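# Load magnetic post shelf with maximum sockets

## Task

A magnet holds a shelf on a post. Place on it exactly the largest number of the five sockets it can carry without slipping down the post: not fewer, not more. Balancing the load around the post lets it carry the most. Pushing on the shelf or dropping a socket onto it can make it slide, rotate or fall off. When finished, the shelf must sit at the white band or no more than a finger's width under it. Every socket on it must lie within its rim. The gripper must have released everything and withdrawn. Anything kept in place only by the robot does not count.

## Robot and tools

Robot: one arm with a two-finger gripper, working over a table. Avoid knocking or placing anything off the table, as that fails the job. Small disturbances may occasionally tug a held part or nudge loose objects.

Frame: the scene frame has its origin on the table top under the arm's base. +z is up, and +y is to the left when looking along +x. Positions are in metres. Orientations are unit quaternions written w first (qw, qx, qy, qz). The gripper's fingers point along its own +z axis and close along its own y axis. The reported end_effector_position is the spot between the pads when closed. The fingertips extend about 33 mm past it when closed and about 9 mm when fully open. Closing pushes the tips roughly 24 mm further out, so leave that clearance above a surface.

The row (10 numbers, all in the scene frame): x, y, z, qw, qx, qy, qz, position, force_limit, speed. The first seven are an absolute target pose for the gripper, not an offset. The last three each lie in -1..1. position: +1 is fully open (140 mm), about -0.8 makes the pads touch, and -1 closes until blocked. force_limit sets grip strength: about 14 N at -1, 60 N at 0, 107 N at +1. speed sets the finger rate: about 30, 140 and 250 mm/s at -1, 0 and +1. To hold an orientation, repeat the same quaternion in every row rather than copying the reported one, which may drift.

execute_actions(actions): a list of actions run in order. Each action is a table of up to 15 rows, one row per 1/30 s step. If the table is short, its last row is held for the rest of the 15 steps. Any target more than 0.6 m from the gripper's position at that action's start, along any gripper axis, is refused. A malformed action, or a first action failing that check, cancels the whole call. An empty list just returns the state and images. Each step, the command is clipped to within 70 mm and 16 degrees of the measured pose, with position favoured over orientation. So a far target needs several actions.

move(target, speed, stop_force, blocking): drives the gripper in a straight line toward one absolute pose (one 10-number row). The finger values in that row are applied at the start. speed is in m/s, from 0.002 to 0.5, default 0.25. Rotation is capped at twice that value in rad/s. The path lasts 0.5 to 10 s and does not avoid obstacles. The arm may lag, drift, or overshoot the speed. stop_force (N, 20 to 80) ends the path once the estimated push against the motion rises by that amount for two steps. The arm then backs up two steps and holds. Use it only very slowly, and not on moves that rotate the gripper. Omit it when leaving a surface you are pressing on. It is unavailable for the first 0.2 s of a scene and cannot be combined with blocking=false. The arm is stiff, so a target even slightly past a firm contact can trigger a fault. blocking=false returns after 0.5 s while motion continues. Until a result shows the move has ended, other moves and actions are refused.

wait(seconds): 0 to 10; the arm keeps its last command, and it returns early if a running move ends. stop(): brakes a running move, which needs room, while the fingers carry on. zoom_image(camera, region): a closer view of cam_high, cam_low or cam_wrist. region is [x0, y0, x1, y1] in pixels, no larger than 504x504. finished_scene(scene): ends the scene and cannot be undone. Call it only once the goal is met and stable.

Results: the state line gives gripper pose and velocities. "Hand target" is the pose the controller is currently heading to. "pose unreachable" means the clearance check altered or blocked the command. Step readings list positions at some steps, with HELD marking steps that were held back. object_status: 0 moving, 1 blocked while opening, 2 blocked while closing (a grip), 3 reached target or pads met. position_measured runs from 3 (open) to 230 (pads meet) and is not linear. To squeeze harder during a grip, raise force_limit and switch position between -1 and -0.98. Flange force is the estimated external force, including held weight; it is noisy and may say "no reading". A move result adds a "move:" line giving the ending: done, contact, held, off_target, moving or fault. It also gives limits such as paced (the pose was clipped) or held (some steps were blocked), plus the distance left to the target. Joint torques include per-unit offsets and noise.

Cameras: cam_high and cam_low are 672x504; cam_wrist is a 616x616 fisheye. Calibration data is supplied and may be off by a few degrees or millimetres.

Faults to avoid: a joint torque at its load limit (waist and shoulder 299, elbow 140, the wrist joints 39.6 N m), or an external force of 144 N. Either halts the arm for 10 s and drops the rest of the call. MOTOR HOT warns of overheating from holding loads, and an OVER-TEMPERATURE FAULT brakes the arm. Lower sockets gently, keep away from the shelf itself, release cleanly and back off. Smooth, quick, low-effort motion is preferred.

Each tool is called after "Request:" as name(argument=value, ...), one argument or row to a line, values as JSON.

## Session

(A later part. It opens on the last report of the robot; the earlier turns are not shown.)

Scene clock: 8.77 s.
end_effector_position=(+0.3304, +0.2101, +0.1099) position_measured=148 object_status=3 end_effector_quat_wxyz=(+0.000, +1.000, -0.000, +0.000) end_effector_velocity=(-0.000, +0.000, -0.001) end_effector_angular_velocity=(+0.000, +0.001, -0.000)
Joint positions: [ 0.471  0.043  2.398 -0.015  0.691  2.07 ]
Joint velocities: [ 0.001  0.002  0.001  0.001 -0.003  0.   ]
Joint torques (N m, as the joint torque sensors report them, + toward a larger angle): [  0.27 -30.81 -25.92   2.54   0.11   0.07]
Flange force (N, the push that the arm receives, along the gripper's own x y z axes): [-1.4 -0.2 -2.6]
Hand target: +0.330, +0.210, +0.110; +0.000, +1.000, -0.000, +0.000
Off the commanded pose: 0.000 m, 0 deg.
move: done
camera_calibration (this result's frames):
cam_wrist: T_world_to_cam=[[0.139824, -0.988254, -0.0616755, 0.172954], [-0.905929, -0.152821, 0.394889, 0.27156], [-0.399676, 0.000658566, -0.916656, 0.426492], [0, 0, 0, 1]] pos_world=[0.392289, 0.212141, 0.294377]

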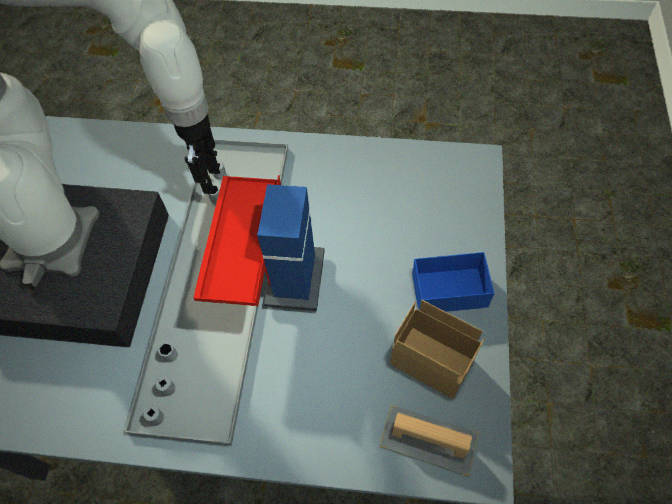

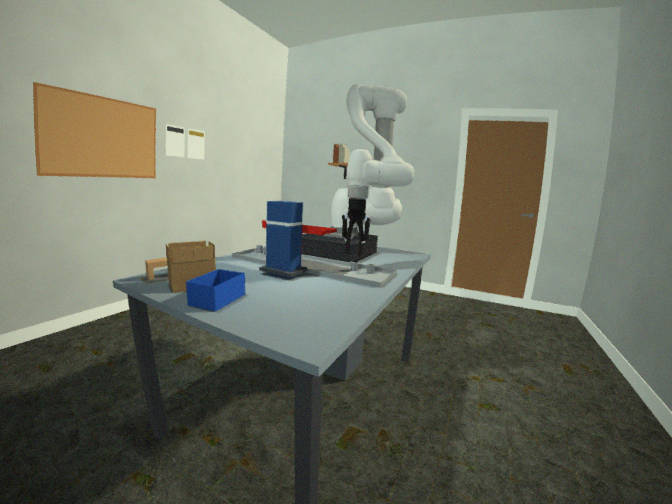

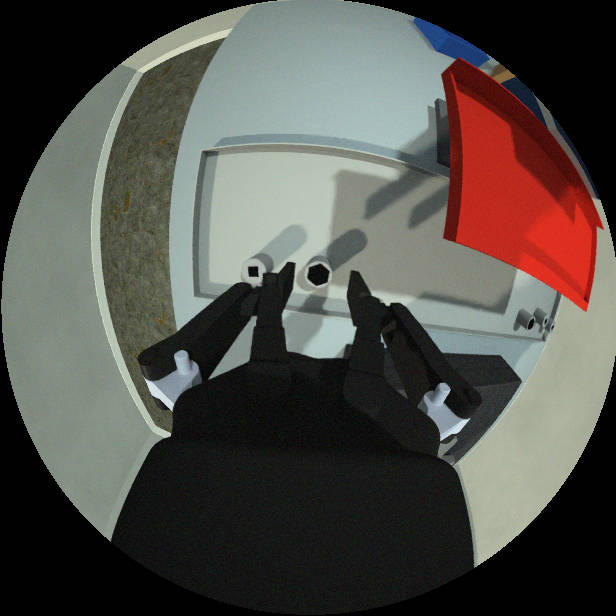

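Request:
move(
  target=[0.33,0.213,0.055,0,1,0,0,-0.15,-0.6,0],
  speed=0.08,
)

Request:
move(
  target=[0.33,0.213,0.055,0,1,0,0,-1,-0.6,0],
)

Request:
move(
  target=[0.33,0.213,0.29,0,1,0,0,-1,-0.6,0],
)

Request:
move(
  target=[0.495,-0.012,0.28,0,1,0,0,-1,-0.6,0],
)

Request:
move(
  target=[0.495,-0.012,0.233,0,1,0,0,-1,-0.6,0],
  speed=0.03,
)

Request:
move(
  target=[0.495,-0.012,0.233,0,1,0,0,-0.15,-0.6,-0.5],
)

Request:
move(
  target=[0.49,-0.012,0.29,0,1,0,0,-0.15,-0.6,0],
)

Request:
move(
  target=[0.323,0.285,0.27,0,1,0,0,-0.15,-0.6,0],
)

Request:
move(
  target=[0.323,0.285,0.055,0,1,0,0,-0.15,-0.6,0],
  speed=0.15,
)

Request:
move(
  target=[0.323,0.285,0.055,0,1,0,0,-1,-0.6,0],
)

Request:
move(
  target=[0.323,0.285,0.29,0,1,0,0,-1,-0.6,0],
)

Request:
move(
  target=[0.46,-0.01,0.29,0,1,0,0,-1,-0.6,0],
)

Request:
zoom_image(
  camera="cam_low",
  region=[250,190,350,250],
)

Scene clock: 19.83 s.
end_effector_position=(+0.3301, +0.2130, +0.0550) position_measured=148 object_status=3 end_effector_quat_wxyz=(+0.000, +1.000, -0.000, +0.000) end_effector_velocity=(+0.000, +0.001, -0.001) end_effector_angular_velocity=(+0.000, -0.001, +0.001)
Joint positions: [ 0.476  0.154  2.434 -0.019  0.544  2.079]
Joint velocities: [ 0.001  0.002  0.001 -0.    -0.003  0.001]
Joint torques (N m, as the joint torque sensors report them, + toward a larger angle): [ -0.42 -38.56 -21.42   2.03   0.03   0.09]
Flange force (N, the push that the arm receives, along the gripper's own x y z axes): [-1.3 -2.7 -0.2]
Hand target: +0.330, +0.213, +0.055; +0.000, +1.000, -0.000, +0.000
Off the commanded pose: 0.000 m, 0 deg.
move: done
camera_calibration (this result's frames):
cam_wrist: T_world_to_cam=[[0.140068, -0.988214, -0.0617638, 0.172416], [-0.905865, -0.153079, 0.394936, 0.293452], [-0.399736, 0.000631947, -0.91663, 0.376099], [0, 0, 0, 1]] pos_world=[0.392018, 0.215068, 0.239498]

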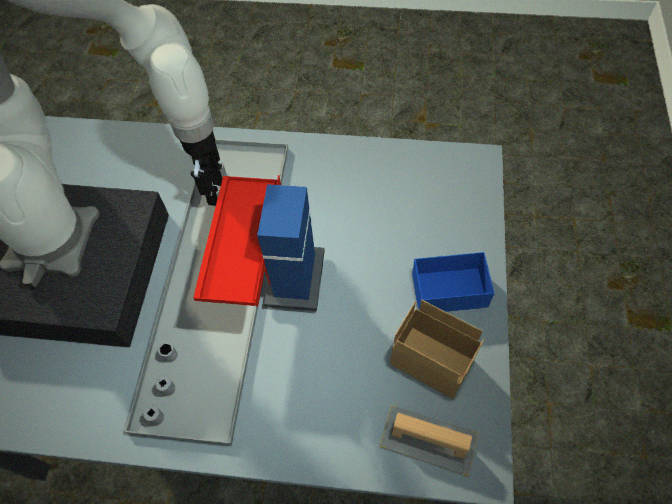

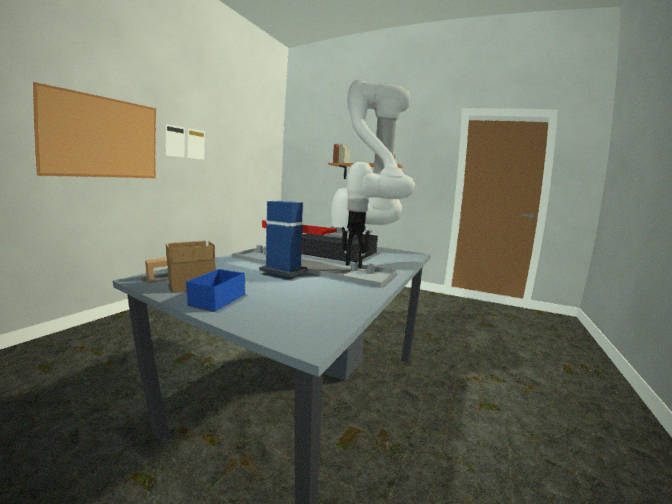

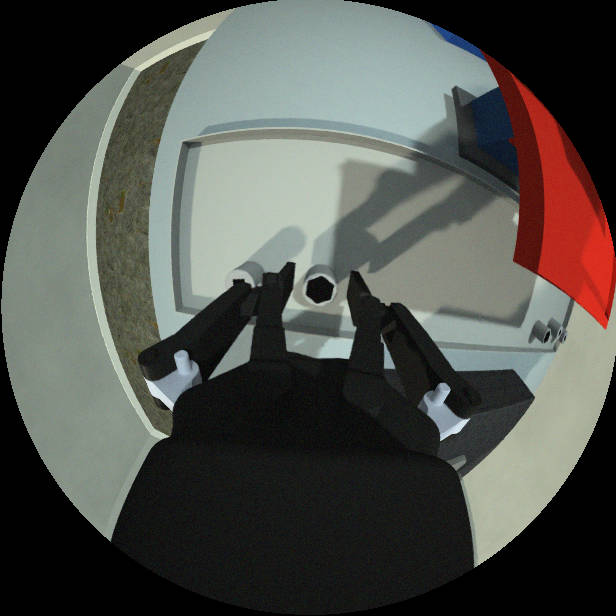

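Scene clock: 20.53 s.
end_effector_position=(+0.3300, +0.2130, +0.0550) position_measured=185 object_status=2 end_effector_quat_wxyz=(+0.000, +1.000, +0.000, -0.000) end_effector_velocity=(+0.000, +0.000, +0.000) end_effector_angular_velocity=(+0.001, -0.001, +0.001)
Joint positions: [ 0.476  0.154  2.435 -0.019  0.544  2.079]
Joint velocities: [ 0.001 -0.001 -0.    -0.     0.    -0.   ]
Joint torques (N m, as the joint torque sensors report them, + toward a larger angle): [ -0.6  -28.61 -15.07   2.17  -0.35  -0.05]
Flange force (N, the push that the arm receives, along the gripper's own x y z axes): [-2.9 -2.2 -25.9]
Hand target: +0.330, +0.213, +0.055; +0.000, +1.000, +0.000, -0.000
Off the commanded pose: 0.000 m, 0 deg.
move: done
camera_calibration (this result's frames):
cam_wrist: T_world_to_cam=[[0.140123, -0.988205, -0.0617703, 0.172376], [-0.905811, -0.153133, 0.39504, 0.293365], [-0.39984, 0.000597894, -0.916585, 0.376047], [0, 0, 0, 1]] pos_world=[0.391937, 0.215042, 0.239436]

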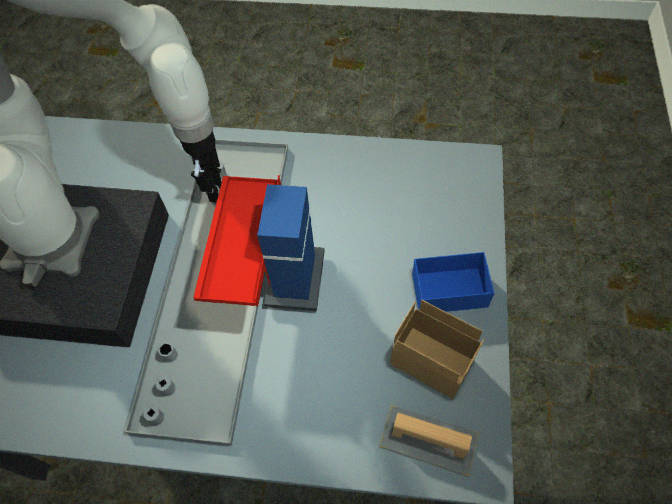

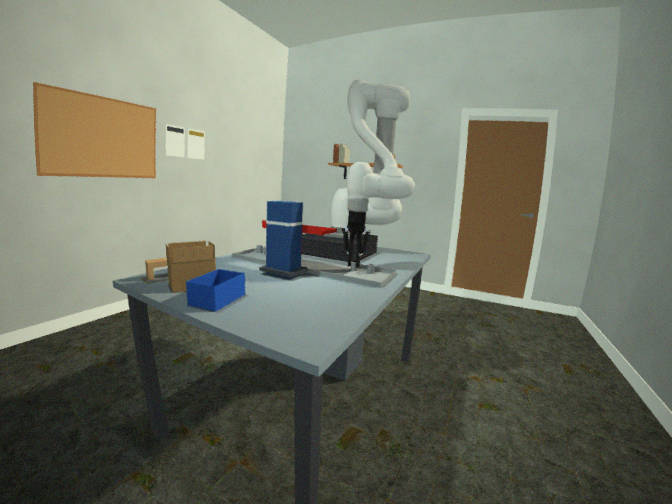

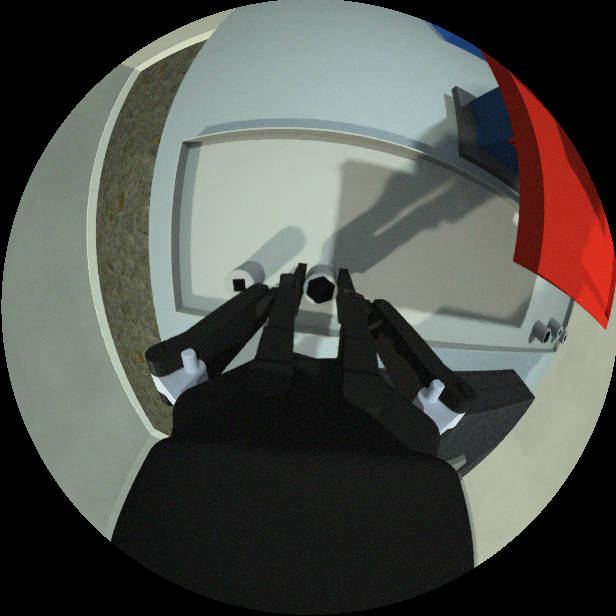

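Scene clock: 21.97 s.
end_effector_position=(+0.3296, +0.2129, +0.2902) position_measured=185 object_status=2 end_effector_quat_wxyz=(-0.000, +1.000, +0.000, -0.000) end_effector_velocity=(-0.000, +0.000, +0.001) end_effector_angular_velocity=(+0.000, -0.000, -0.001)
Joint positions: [ 0.482 -0.196  2.202 -0.011  1.126  2.073]
Joint velocities: [ 0.    -0.001 -0.002  0.     0.003  0.001]
Joint torques (N m, as the joint torque sensors report them, + toward a larger angle): [ -1.87 -20.29 -36.96   3.74   0.16   0.02]
Flange force (N, the push that the arm receives, along the gripper's own x y z axes): [0.6 -7.7 1.1]
Hand target: +0.330, +0.213, +0.290; -0.000, +1.000, +0.000, -0.000
Off the commanded pose: 0.000 m, 0 deg.
move: done
camera_calibration (this result's frames):
cam_wrist: T_world_to_cam=[[0.140315, -0.988164, -0.0619998, 0.186828], [-0.90577, -0.153401, 0.39503, 0.200143], [-0.399865, 0.000728737, -0.916574, 0.591444], [0, 0, 0, 1]] pos_world=[0.391567, 0.214888, 0.474623]

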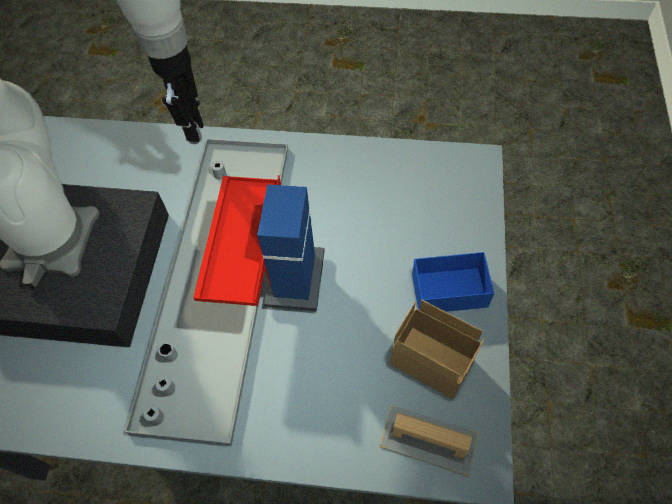

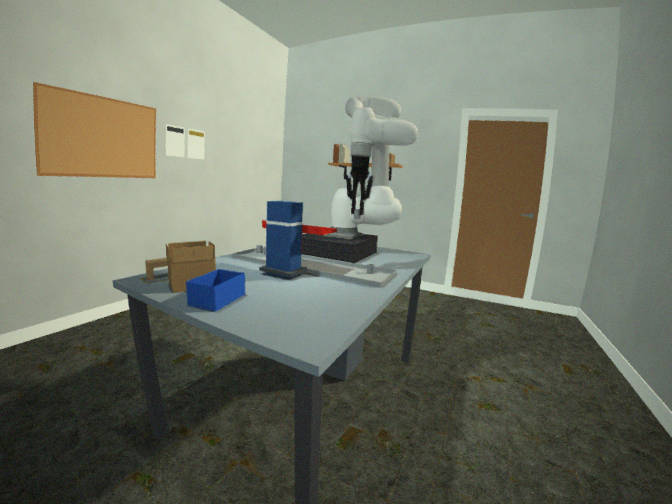

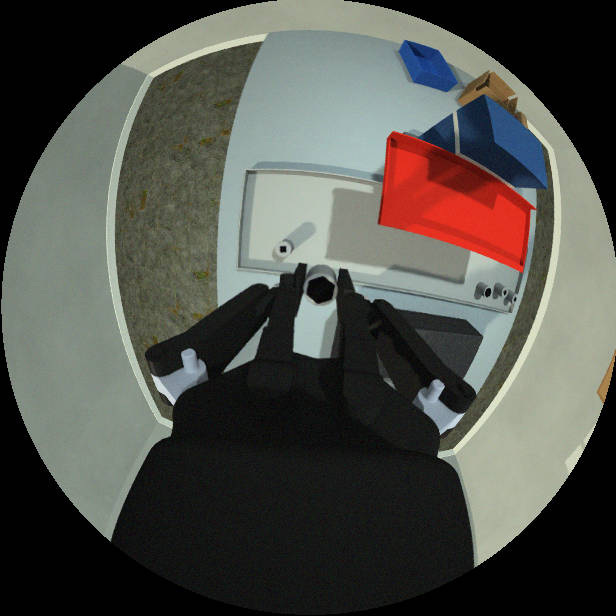

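Scene clock: 23.57 s.
end_effector_position=(+0.4948, -0.0123, +0.2801) position_measured=185 object_status=2 end_effector_quat_wxyz=(+0.000, +1.000, +0.000, +0.000) end_effector_velocity=(+0.001, -0.001, -0.001) end_effector_angular_velocity=(+0.000, +0.001, -0.000)
Joint positions: [-0.107 -0.017  2.061 -0.004  1.084  1.481]
Joint velocities: [-0.002  0.002 -0.001  0.    -0.    -0.002]
Joint torques (N m, as the joint torque sensors report them, + toward a larger angle): [ -2.32 -39.48 -37.18   3.45  -0.18   0.24]
Flange force (N, the push that the arm receives, along the gripper's own x y z axes): [5.1 -5.3 2.9]
Hand target: +0.495, -0.012, +0.280; +0.000, +1.000, -0.000, +0.000
Off the commanded pose: 0.000 m, 0 deg.
move: done
camera_calibration (this result's frames):
cam_wrist: T_world_to_cam=[[0.140151, -0.988226, -0.0613759, -0.0595393], [-0.905998, -0.153001, 0.394663, 0.319476], [-0.399406, 0.00029404, -0.916774, 0.648269], [0, 0, 0, 1]] pos_world=[0.556712, -0.0101488, 0.464576]

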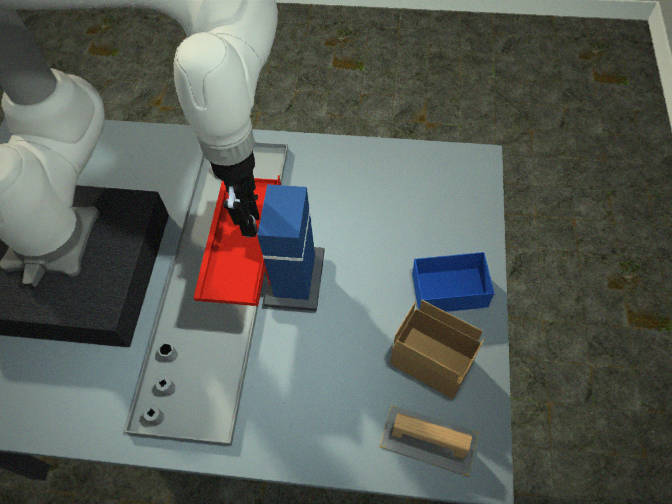

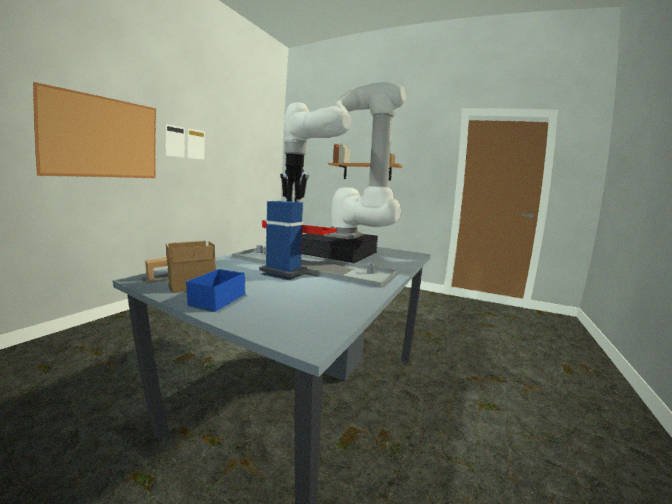

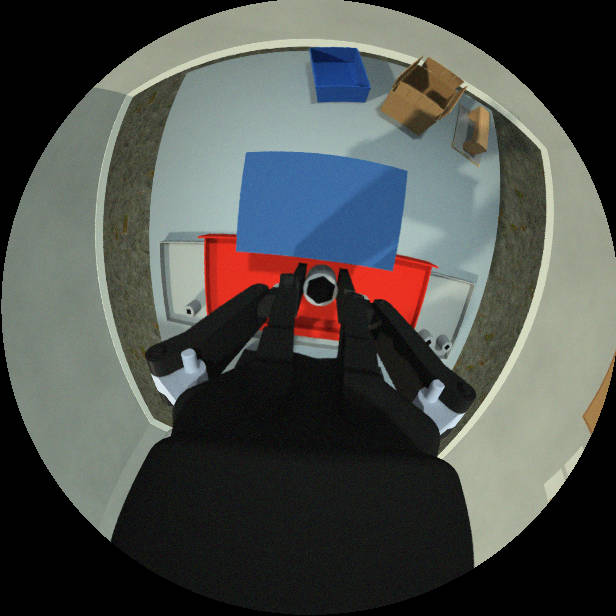

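Scene clock: 25.40 s.
end_effector_position=(+0.4951, -0.0120, +0.2331) position_measured=185 object_status=2 end_effector_quat_wxyz=(+0.000, +1.000, -0.000, -0.000) end_effector_velocity=(-0.000, +0.001, -0.002) end_effector_angular_velocity=(-0.000, +0.001, +0.002)
Joint positions: [-0.107  0.028  2.113 -0.003  0.988  1.481]
Joint velocities: [ 0.002  0.003  0.001 -0.    -0.003 -0.   ]
Joint torques (N m, as the joint torque sensors report them, + toward a larger angle): [ -0.45 -37.15 -34.3    3.43  -0.8    0.07]
Flange force (N, the push that the arm receives, along the gripper's own x y z axes): [-1.3 -2.2 -3.2]
Hand target: +0.495, -0.012, +0.233; +0.000, +1.000, -0.000, -0.000
Off the commanded pose: 0.000 m, 0 deg.
move: done
camera_calibration (this result's frames):
cam_wrist: T_world_to_cam=[[0.140061, -0.988213, -0.0617933, -0.0620728], [-0.905855, -0.153085, 0.394957, 0.338137], [-0.399761, 0.000657639, -0.916619, 0.605422], [0, 0, 0, 1]] pos_world=[0.557021, -0.00997542, 0.417557]

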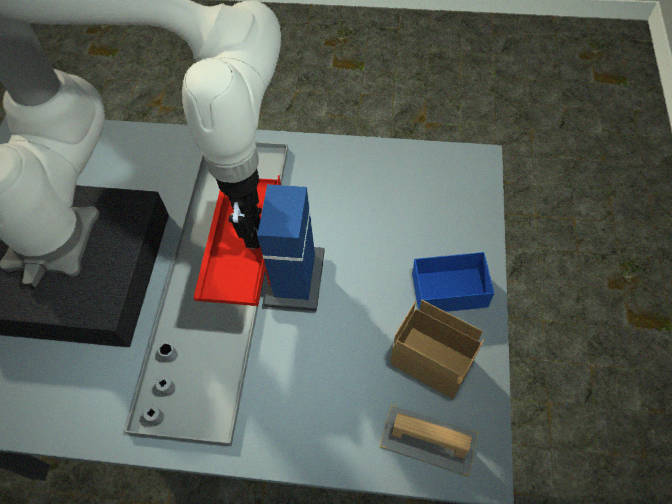

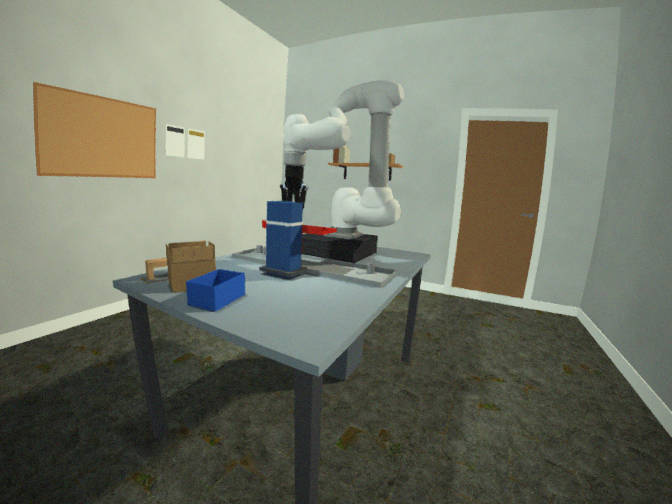

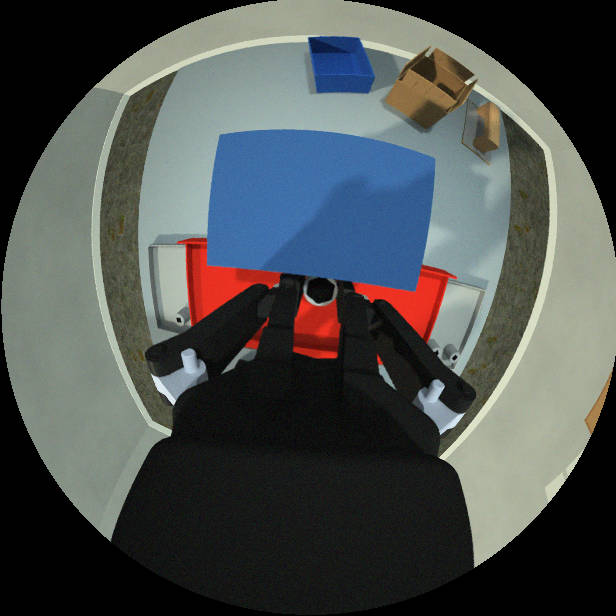

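Scene clock: 26.10 s.
end_effector_position=(+0.4950, -0.0120, +0.2330) position_measured=148 object_status=3 end_effector_quat_wxyz=(-0.000, +1.000, -0.000, -0.000) end_effector_velocity=(+0.000, +0.000, +0.000) end_effector_angular_velocity=(+0.000, -0.000, -0.001)
Joint positions: [-0.107  0.028  2.113 -0.003  0.988  1.481]
Joint velocities: [-0. -0. -0.  0. -0.  0.]
Joint torques (N m, as the joint torque sensors report them, + toward a larger angle): [ -0.07 -40.87 -34.2    3.31  -0.1    0.03]
Flange force (N, the push that the arm receives, along the gripper's own x y z axes): [3.4 -1.2 0.6]
Hand target: +0.495, -0.012, +0.233; +0.000, +1.000, -0.000, -0.000
Off the commanded pose: 0.000 m, 0 deg.
move: done
camera_calibration (this result's frames):
cam_wrist: T_world_to_cam=[[0.140049, -0.988212, -0.0618348, -0.0620345], [-0.905827, -0.153091, 0.395021, 0.338079], [-0.399831, 0.000689306, -0.916589, 0.60531], [0, 0, 0, 1]] pos_world=[0.556951, -0.00996365, 0.417437]

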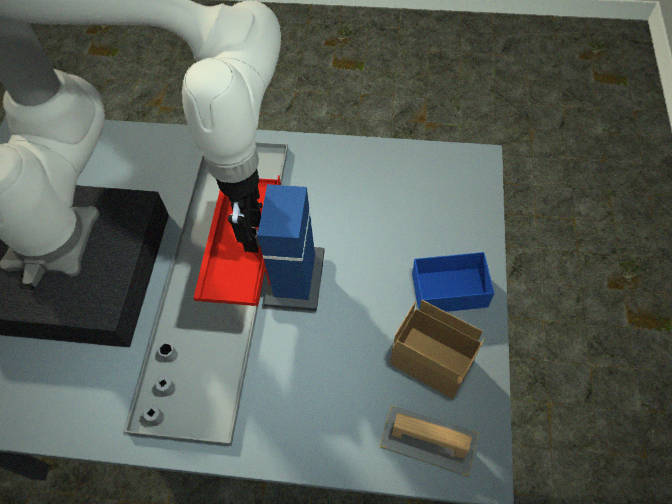

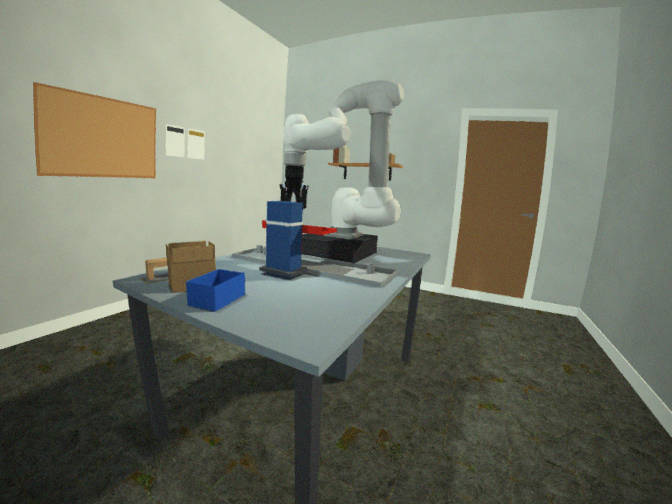

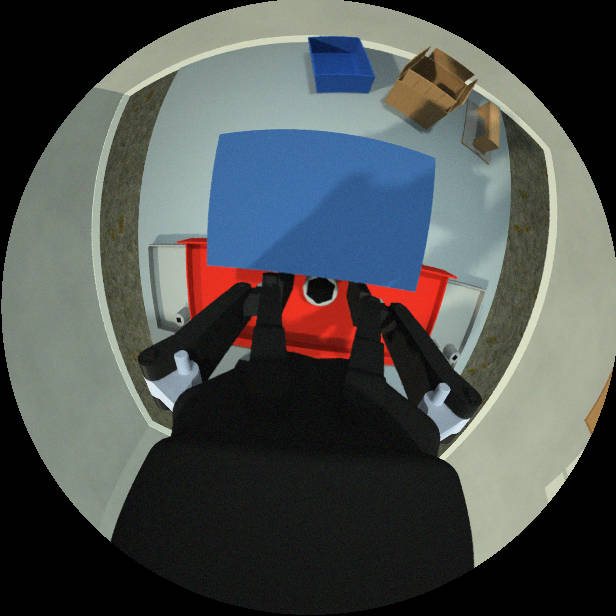

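Scene clock: 26.90 s.
end_effector_position=(+0.4899, -0.0120, +0.2899) position_measured=148 object_status=3 end_effector_quat_wxyz=(-0.000, +1.000, +0.000, -0.000) end_effector_velocity=(+0.000, +0.000, +0.001) end_effector_angular_velocity=(+0.001, +0.001, -0.000)
Joint positions: [-0.108 -0.033  2.057 -0.003  1.104  1.48 ]
Joint velocities: [-0.    -0.    -0.002  0.001  0.003  0.   ]
Joint torques (N m, as the joint torque sensors report them, + toward a larger angle): [ -0.46 -34.57 -36.95   3.63  -0.13   0.04]
Flange force (N, the push that the arm receives, along the gripper's own x y z axes): [0.4 -1.9 -0.4]
Hand target: +0.490, -0.012, +0.290; -0.000, +1.000, +0.000, +0.000
Off the commanded pose: 0.000 m, 0 deg.
move: done
camera_calibration (this result's frames):
cam_wrist: T_world_to_cam=[[0.140172, -0.988193, -0.0618503, -0.0578232], [-0.905831, -0.15321, 0.394965, 0.31099], [-0.399778, 0.000663027, -0.916612, 0.655468], [0, 0, 0, 1]] pos_world=[0.551851, -0.0099284, 0.474403]

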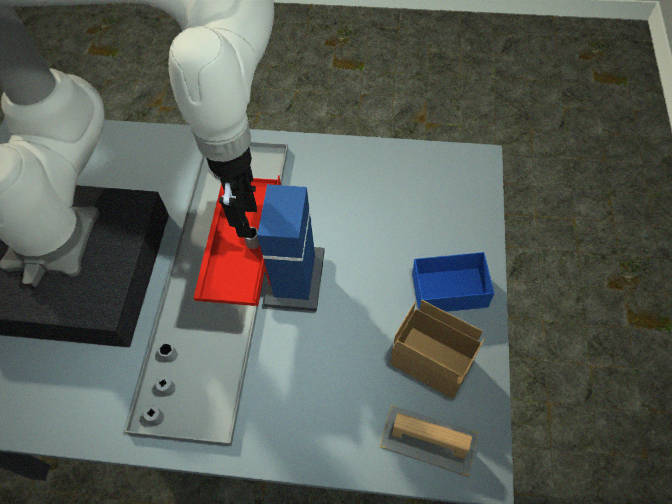

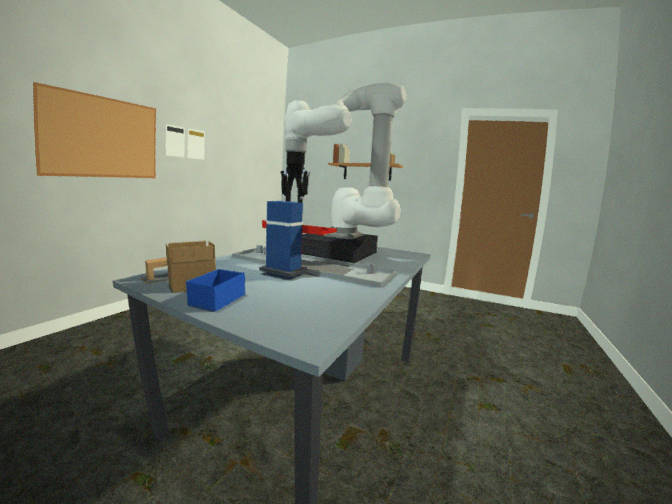

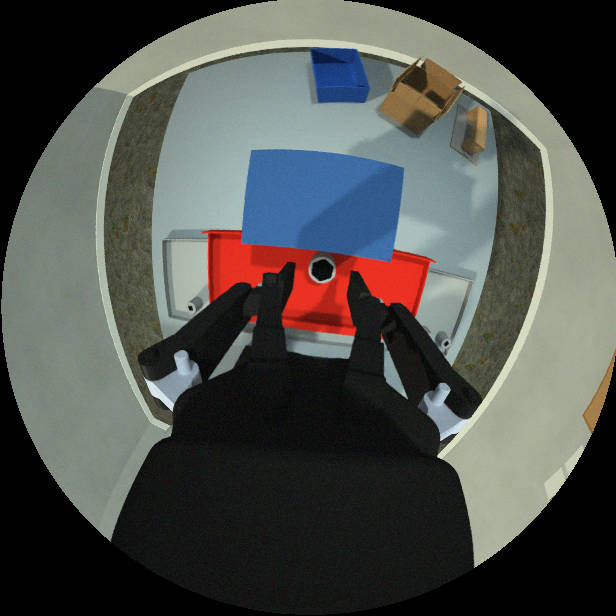

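Scene clock: 28.73 s.
end_effector_position=(+0.3232, +0.2853, +0.2700) position_measured=148 object_status=3 end_effector_quat_wxyz=(-0.000, +1.000, -0.000, -0.000) end_effector_velocity=(-0.000, +0.001, -0.000) end_effector_angular_velocity=(-0.001, -0.000, -0.002)
Joint positions: [ 0.64  -0.107  2.171 -0.012  1.07   2.232]
Joint velocities: [ 0.003  0.001 -0.001 -0.001 -0.     0.005]
Joint torques (N m, as the joint torque sensors report them, + toward a larger angle): [ -0.68 -24.41 -35.6    3.5   -0.16   0.01]
Flange force (N, the push that the arm receives, along the gripper's own x y z axes): [-2.7 -0.9 -3.0]
Hand target: +0.323, +0.285, +0.270; -0.000, +1.000, -0.000, -0.000
Off the commanded pose: 0.000 m, 0 deg.
move: done
camera_calibration (this result's frames):
cam_wrist: T_world_to_cam=[[0.140039, -0.988181, -0.0623541, 0.258223], [-0.905661, -0.15329, 0.395322, 0.213296], [-0.400208, 0.00111105, -0.916424, 0.570293], [0, 0, 0, 1]] pos_world=[0.385249, 0.287234, 0.454411]

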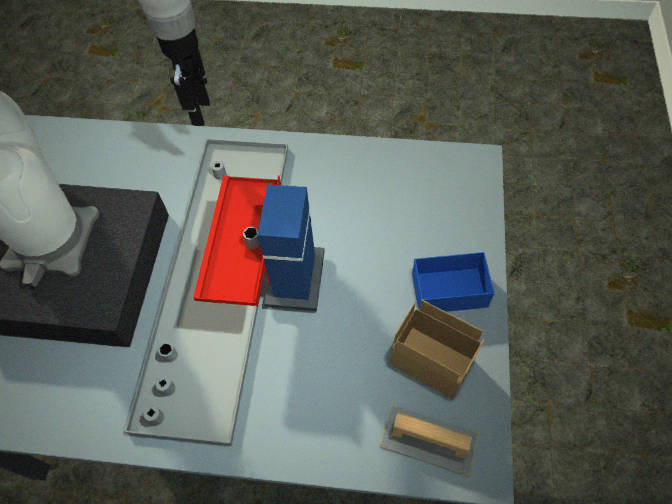

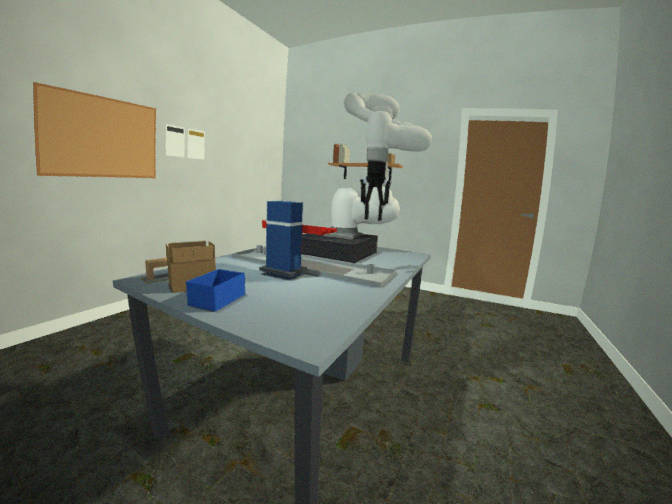

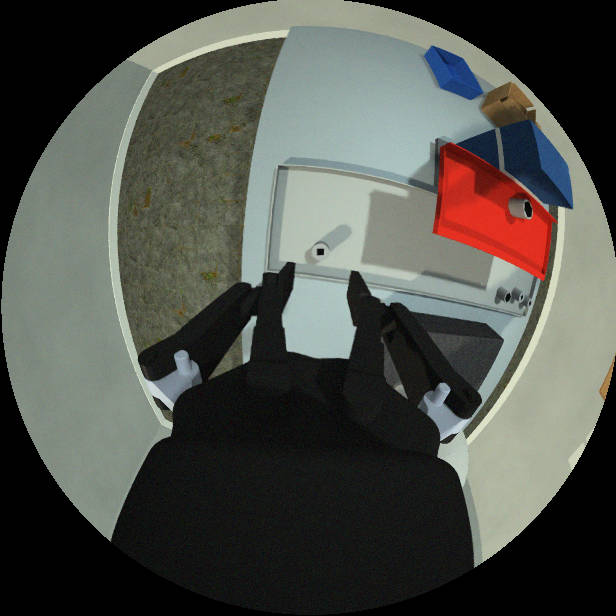

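Scene clock: 30.60 s.
end_effector_position=(+0.3233, +0.2852, +0.0549) position_measured=148 object_status=3 end_effector_quat_wxyz=(+0.000, +1.000, -0.000, +0.000) end_effector_velocity=(+0.000, +0.000, -0.001) end_effector_angular_velocity=(+0.000, -0.000, +0.000)
Joint positions: [ 0.634  0.204  2.367 -0.021  0.562  2.239]
Joint velocities: [-0.     0.002  0.    -0.    -0.002 -0.   ]
Joint torques (N m, as the joint torque sensors report them, + toward a larger angle): [ -1.17 -44.88 -22.14   1.87  -0.18   0.24]
Flange force (N, the push that the arm receives, along the gripper's own x y z axes): [-1.6 -3.9 0.7]
Hand target: +0.323, +0.285, +0.055; +0.000, +1.000, -0.000, +0.000
Off the commanded pose: 0.000 m, 0 deg.
move: done
camera_calibration (this result's frames):
cam_wrist: T_world_to_cam=[[0.139916, -0.988242, -0.0616611, 0.244695], [-0.90593, -0.152899, 0.394857, 0.298413], [-0.399642, 0.000613807, -0.916671, 0.373179], [0, 0, 0, 1]] pos_world=[0.385242, 0.287216, 0.23934]

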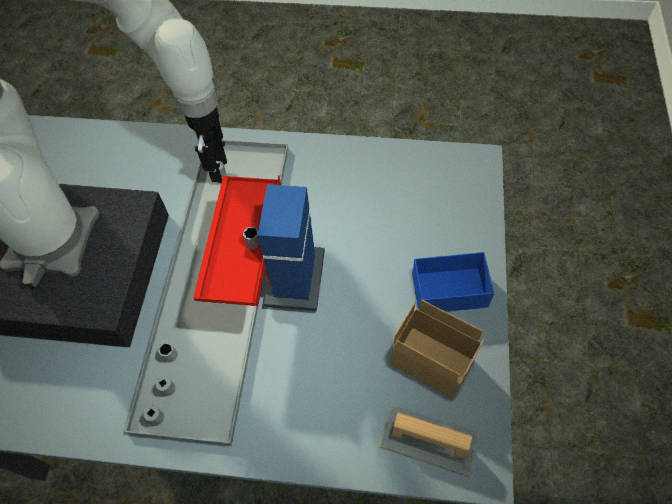

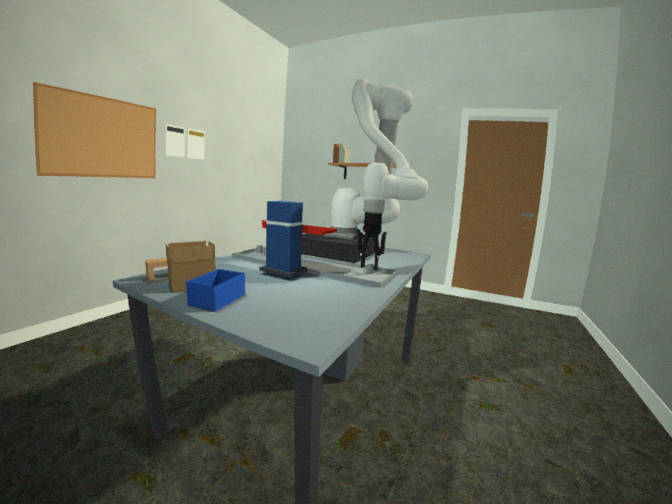

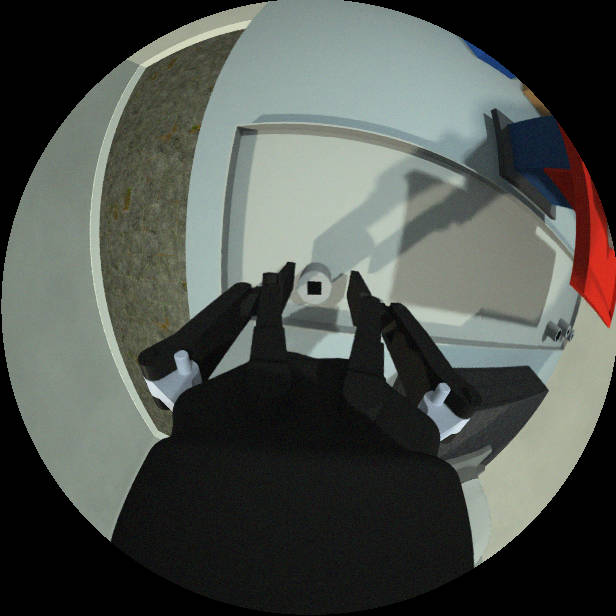

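Scene clock: 31.30 s.
end_effector_position=(+0.3230, +0.2850, +0.0549) position_measured=185 object_status=2 end_effector_quat_wxyz=(+0.000, +1.000, -0.000, -0.000) end_effector_velocity=(+0.001, -0.001, -0.000) end_effector_angular_velocity=(-0.000, +0.000, -0.002)
Joint positions: [ 0.634  0.204  2.367 -0.021  0.563  2.239]
Joint velocities: [-0.002  0.    -0.    -0.     0.     0.   ]
Joint torques (N m, as the joint torque sensors report them, + toward a larger angle): [ -1.33 -43.24 -21.63   1.99   0.34   0.23]
Flange force (N, the push that the arm receives, along the gripper's own x y z axes): [-2.0 -3.0 0.2]
Hand target: +0.323, +0.285, +0.055; -0.000, +1.000, +0.000, -0.000
Off the commanded pose: 0.000 m, 0 deg.
move: done
camera_calibration (this result's frames):
cam_wrist: T_world_to_cam=[[0.140081, -0.988214, -0.0617362, 0.244494], [-0.9058, -0.153081, 0.395086, 0.298007], [-0.39988, 0.000576628, -0.916567, 0.373195], [0, 0, 0, 1]] pos_world=[0.384919, 0.287016, 0.239415]

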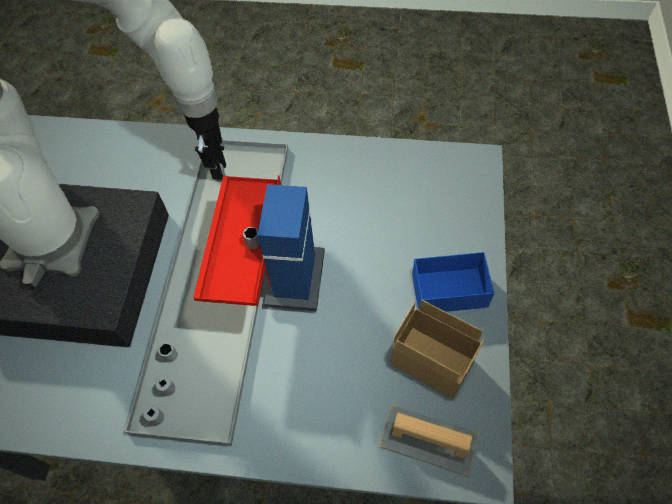

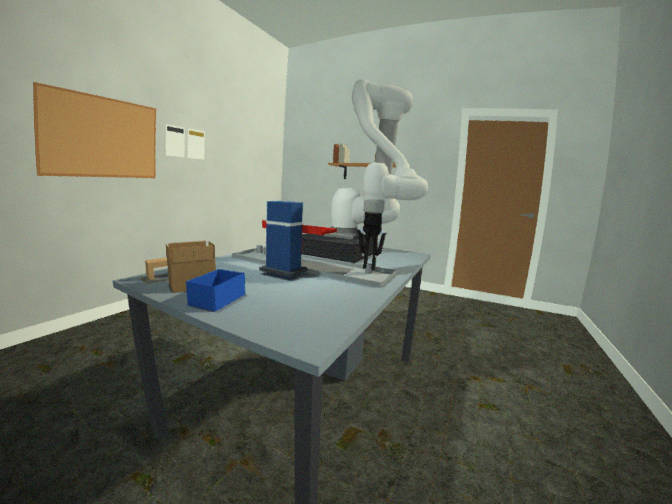

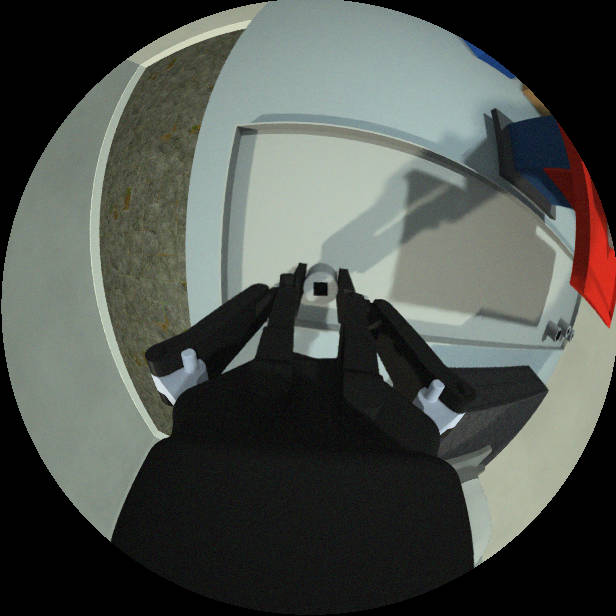

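Scene clock: 32.73 s.
end_effector_position=(+0.3226, +0.2848, +0.2901) position_measured=185 object_status=2 end_effector_quat_wxyz=(-0.000, +1.000, +0.000, -0.000) end_effector_velocity=(+0.000, +0.000, +0.001) end_effector_angular_velocity=(+0.001, +0.000, -0.001)
Joint positions: [ 0.641 -0.126  2.147 -0.012  1.113  2.232]
Joint velocities: [-0.    -0.001 -0.002  0.001  0.002  0.   ]
Joint torques (N m, as the joint torque sensors report them, + toward a larger angle): [ -0.63 -25.68 -38.06   3.59  -0.2    0.15]
Flange force (N, the push that the arm receives, along the gripper's own x y z axes): [-1.5 -1.8 1.1]
Hand target: +0.323, +0.285, +0.290; -0.000, +1.000, +0.000, -0.000
Off the commanded pose: 0.000 m, 0 deg.
move: done
camera_calibration (this result's frames):
cam_wrist: T_world_to_cam=[[0.140303, -0.988167, -0.0619758, 0.258896], [-0.905764, -0.15338, 0.395053, 0.204864], [-0.399884, 0.000708372, -0.916565, 0.588606], [0, 0, 0, 1]] pos_world=[0.384609, 0.286837, 0.474609]

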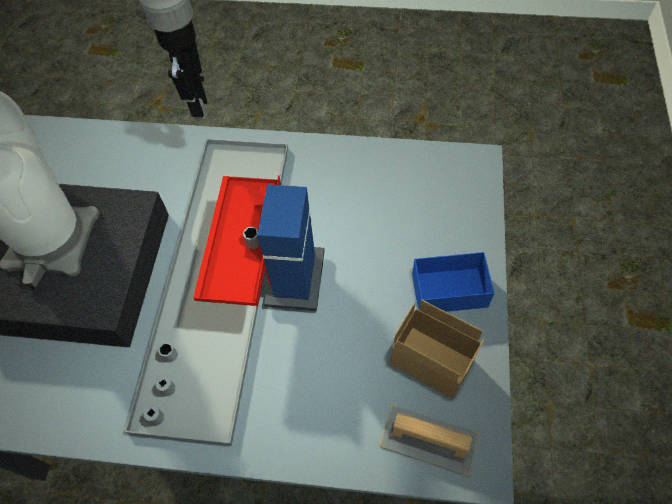

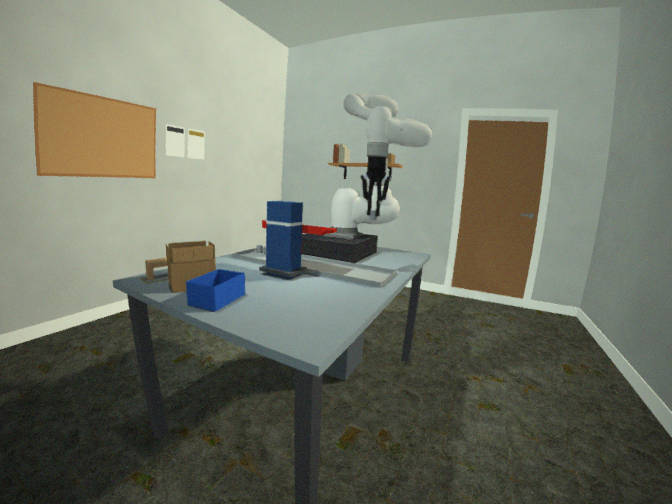

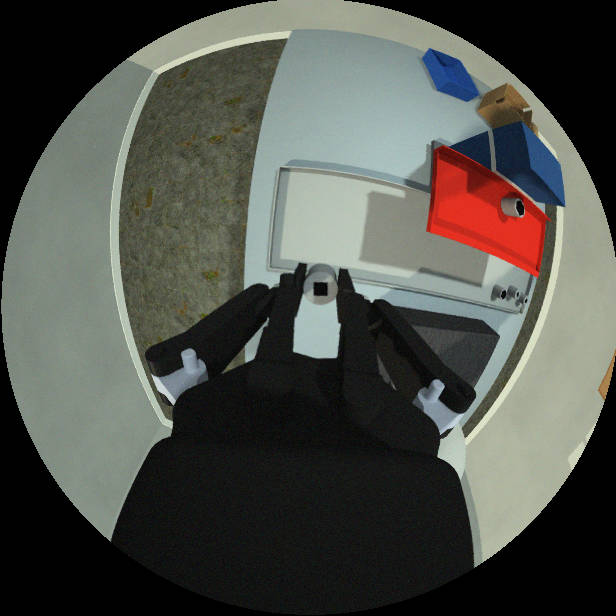

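Scene clock: 34.53 s.
end_effector_position=(+0.4598, -0.0102, +0.2900) position_measured=185 object_status=2 end_effector_quat_wxyz=(+0.000, +1.000, +0.000, +0.000) end_effector_velocity=(+0.001, -0.001, +0.001) end_effector_angular_velocity=(-0.000, -0.002, +0.003)
Joint positions: [-0.11  -0.084  2.104 -0.004  1.107  1.478]
Joint velocities: [-0.002 -0.001 -0.001 -0.    -0.    -0.005]
Joint torques (N m, as the joint torque sensors report them, + toward a larger angle): [ -2.5  -30.53 -38.03   3.59  -0.04   0.29]
Flange force (N, the push that the arm receives, along the gripper's own x y z axes): [-0.6 -6.6 0.9]
Hand target: +0.460, -0.010, +0.290; +0.000, +1.000, +0.000, +0.000
Off the commanded pose: 0.000 m, 0 deg.
move: done
camera_calibration (this result's frames):
cam_wrist: T_world_to_cam=[[0.140173, -0.988228, -0.0612954, -0.0520584], [-0.906042, -0.152988, 0.394567, 0.284147], [-0.3993, 0.000228645, -0.91682, 0.643365], [0, 0, 0, 1]] pos_world=[0.521642, -0.0081215, 0.474544]

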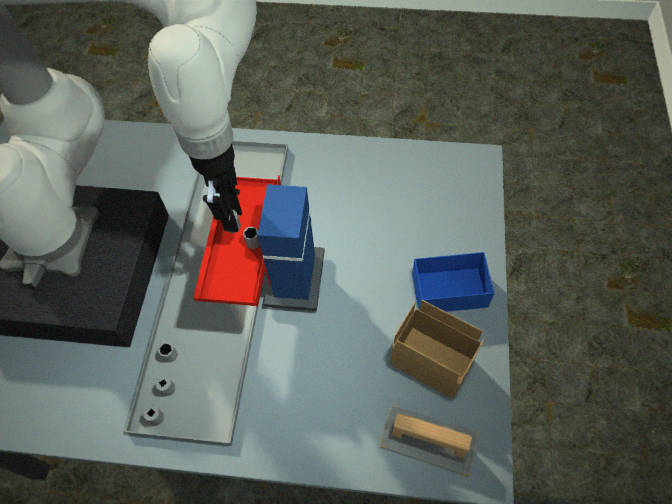

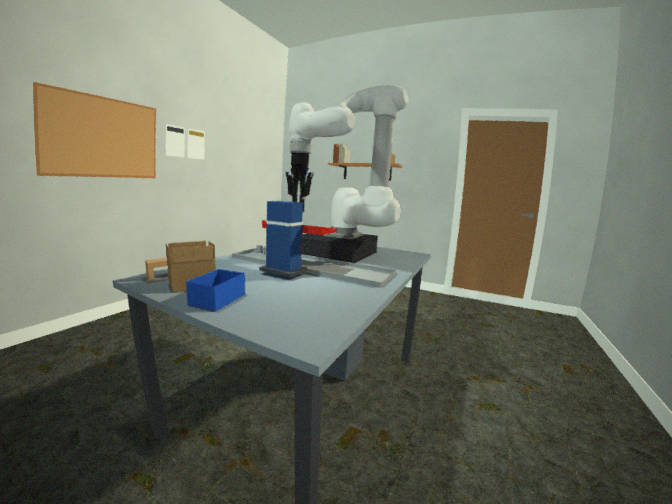

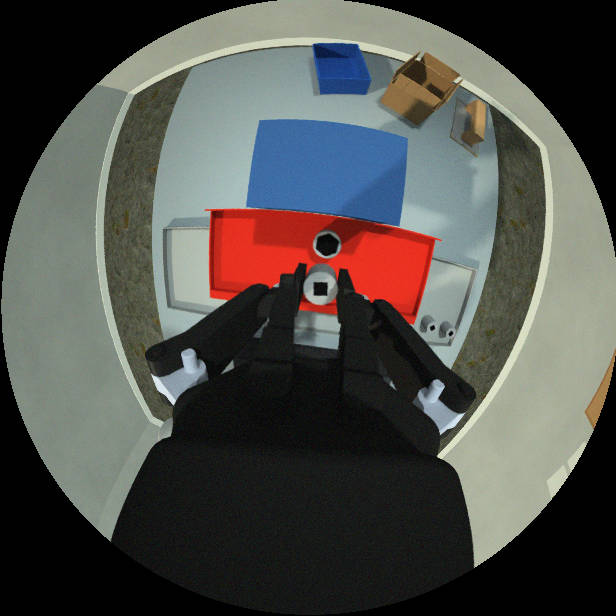

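Region (250, 190, 350, 250) of cam_low's 672x504 image, scaled by 5.040, with more detail than that image has; it fills the top 302 rows of this view, and the rest is white.

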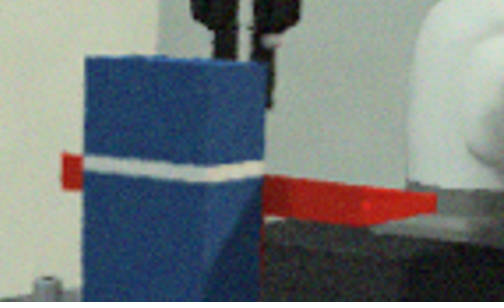

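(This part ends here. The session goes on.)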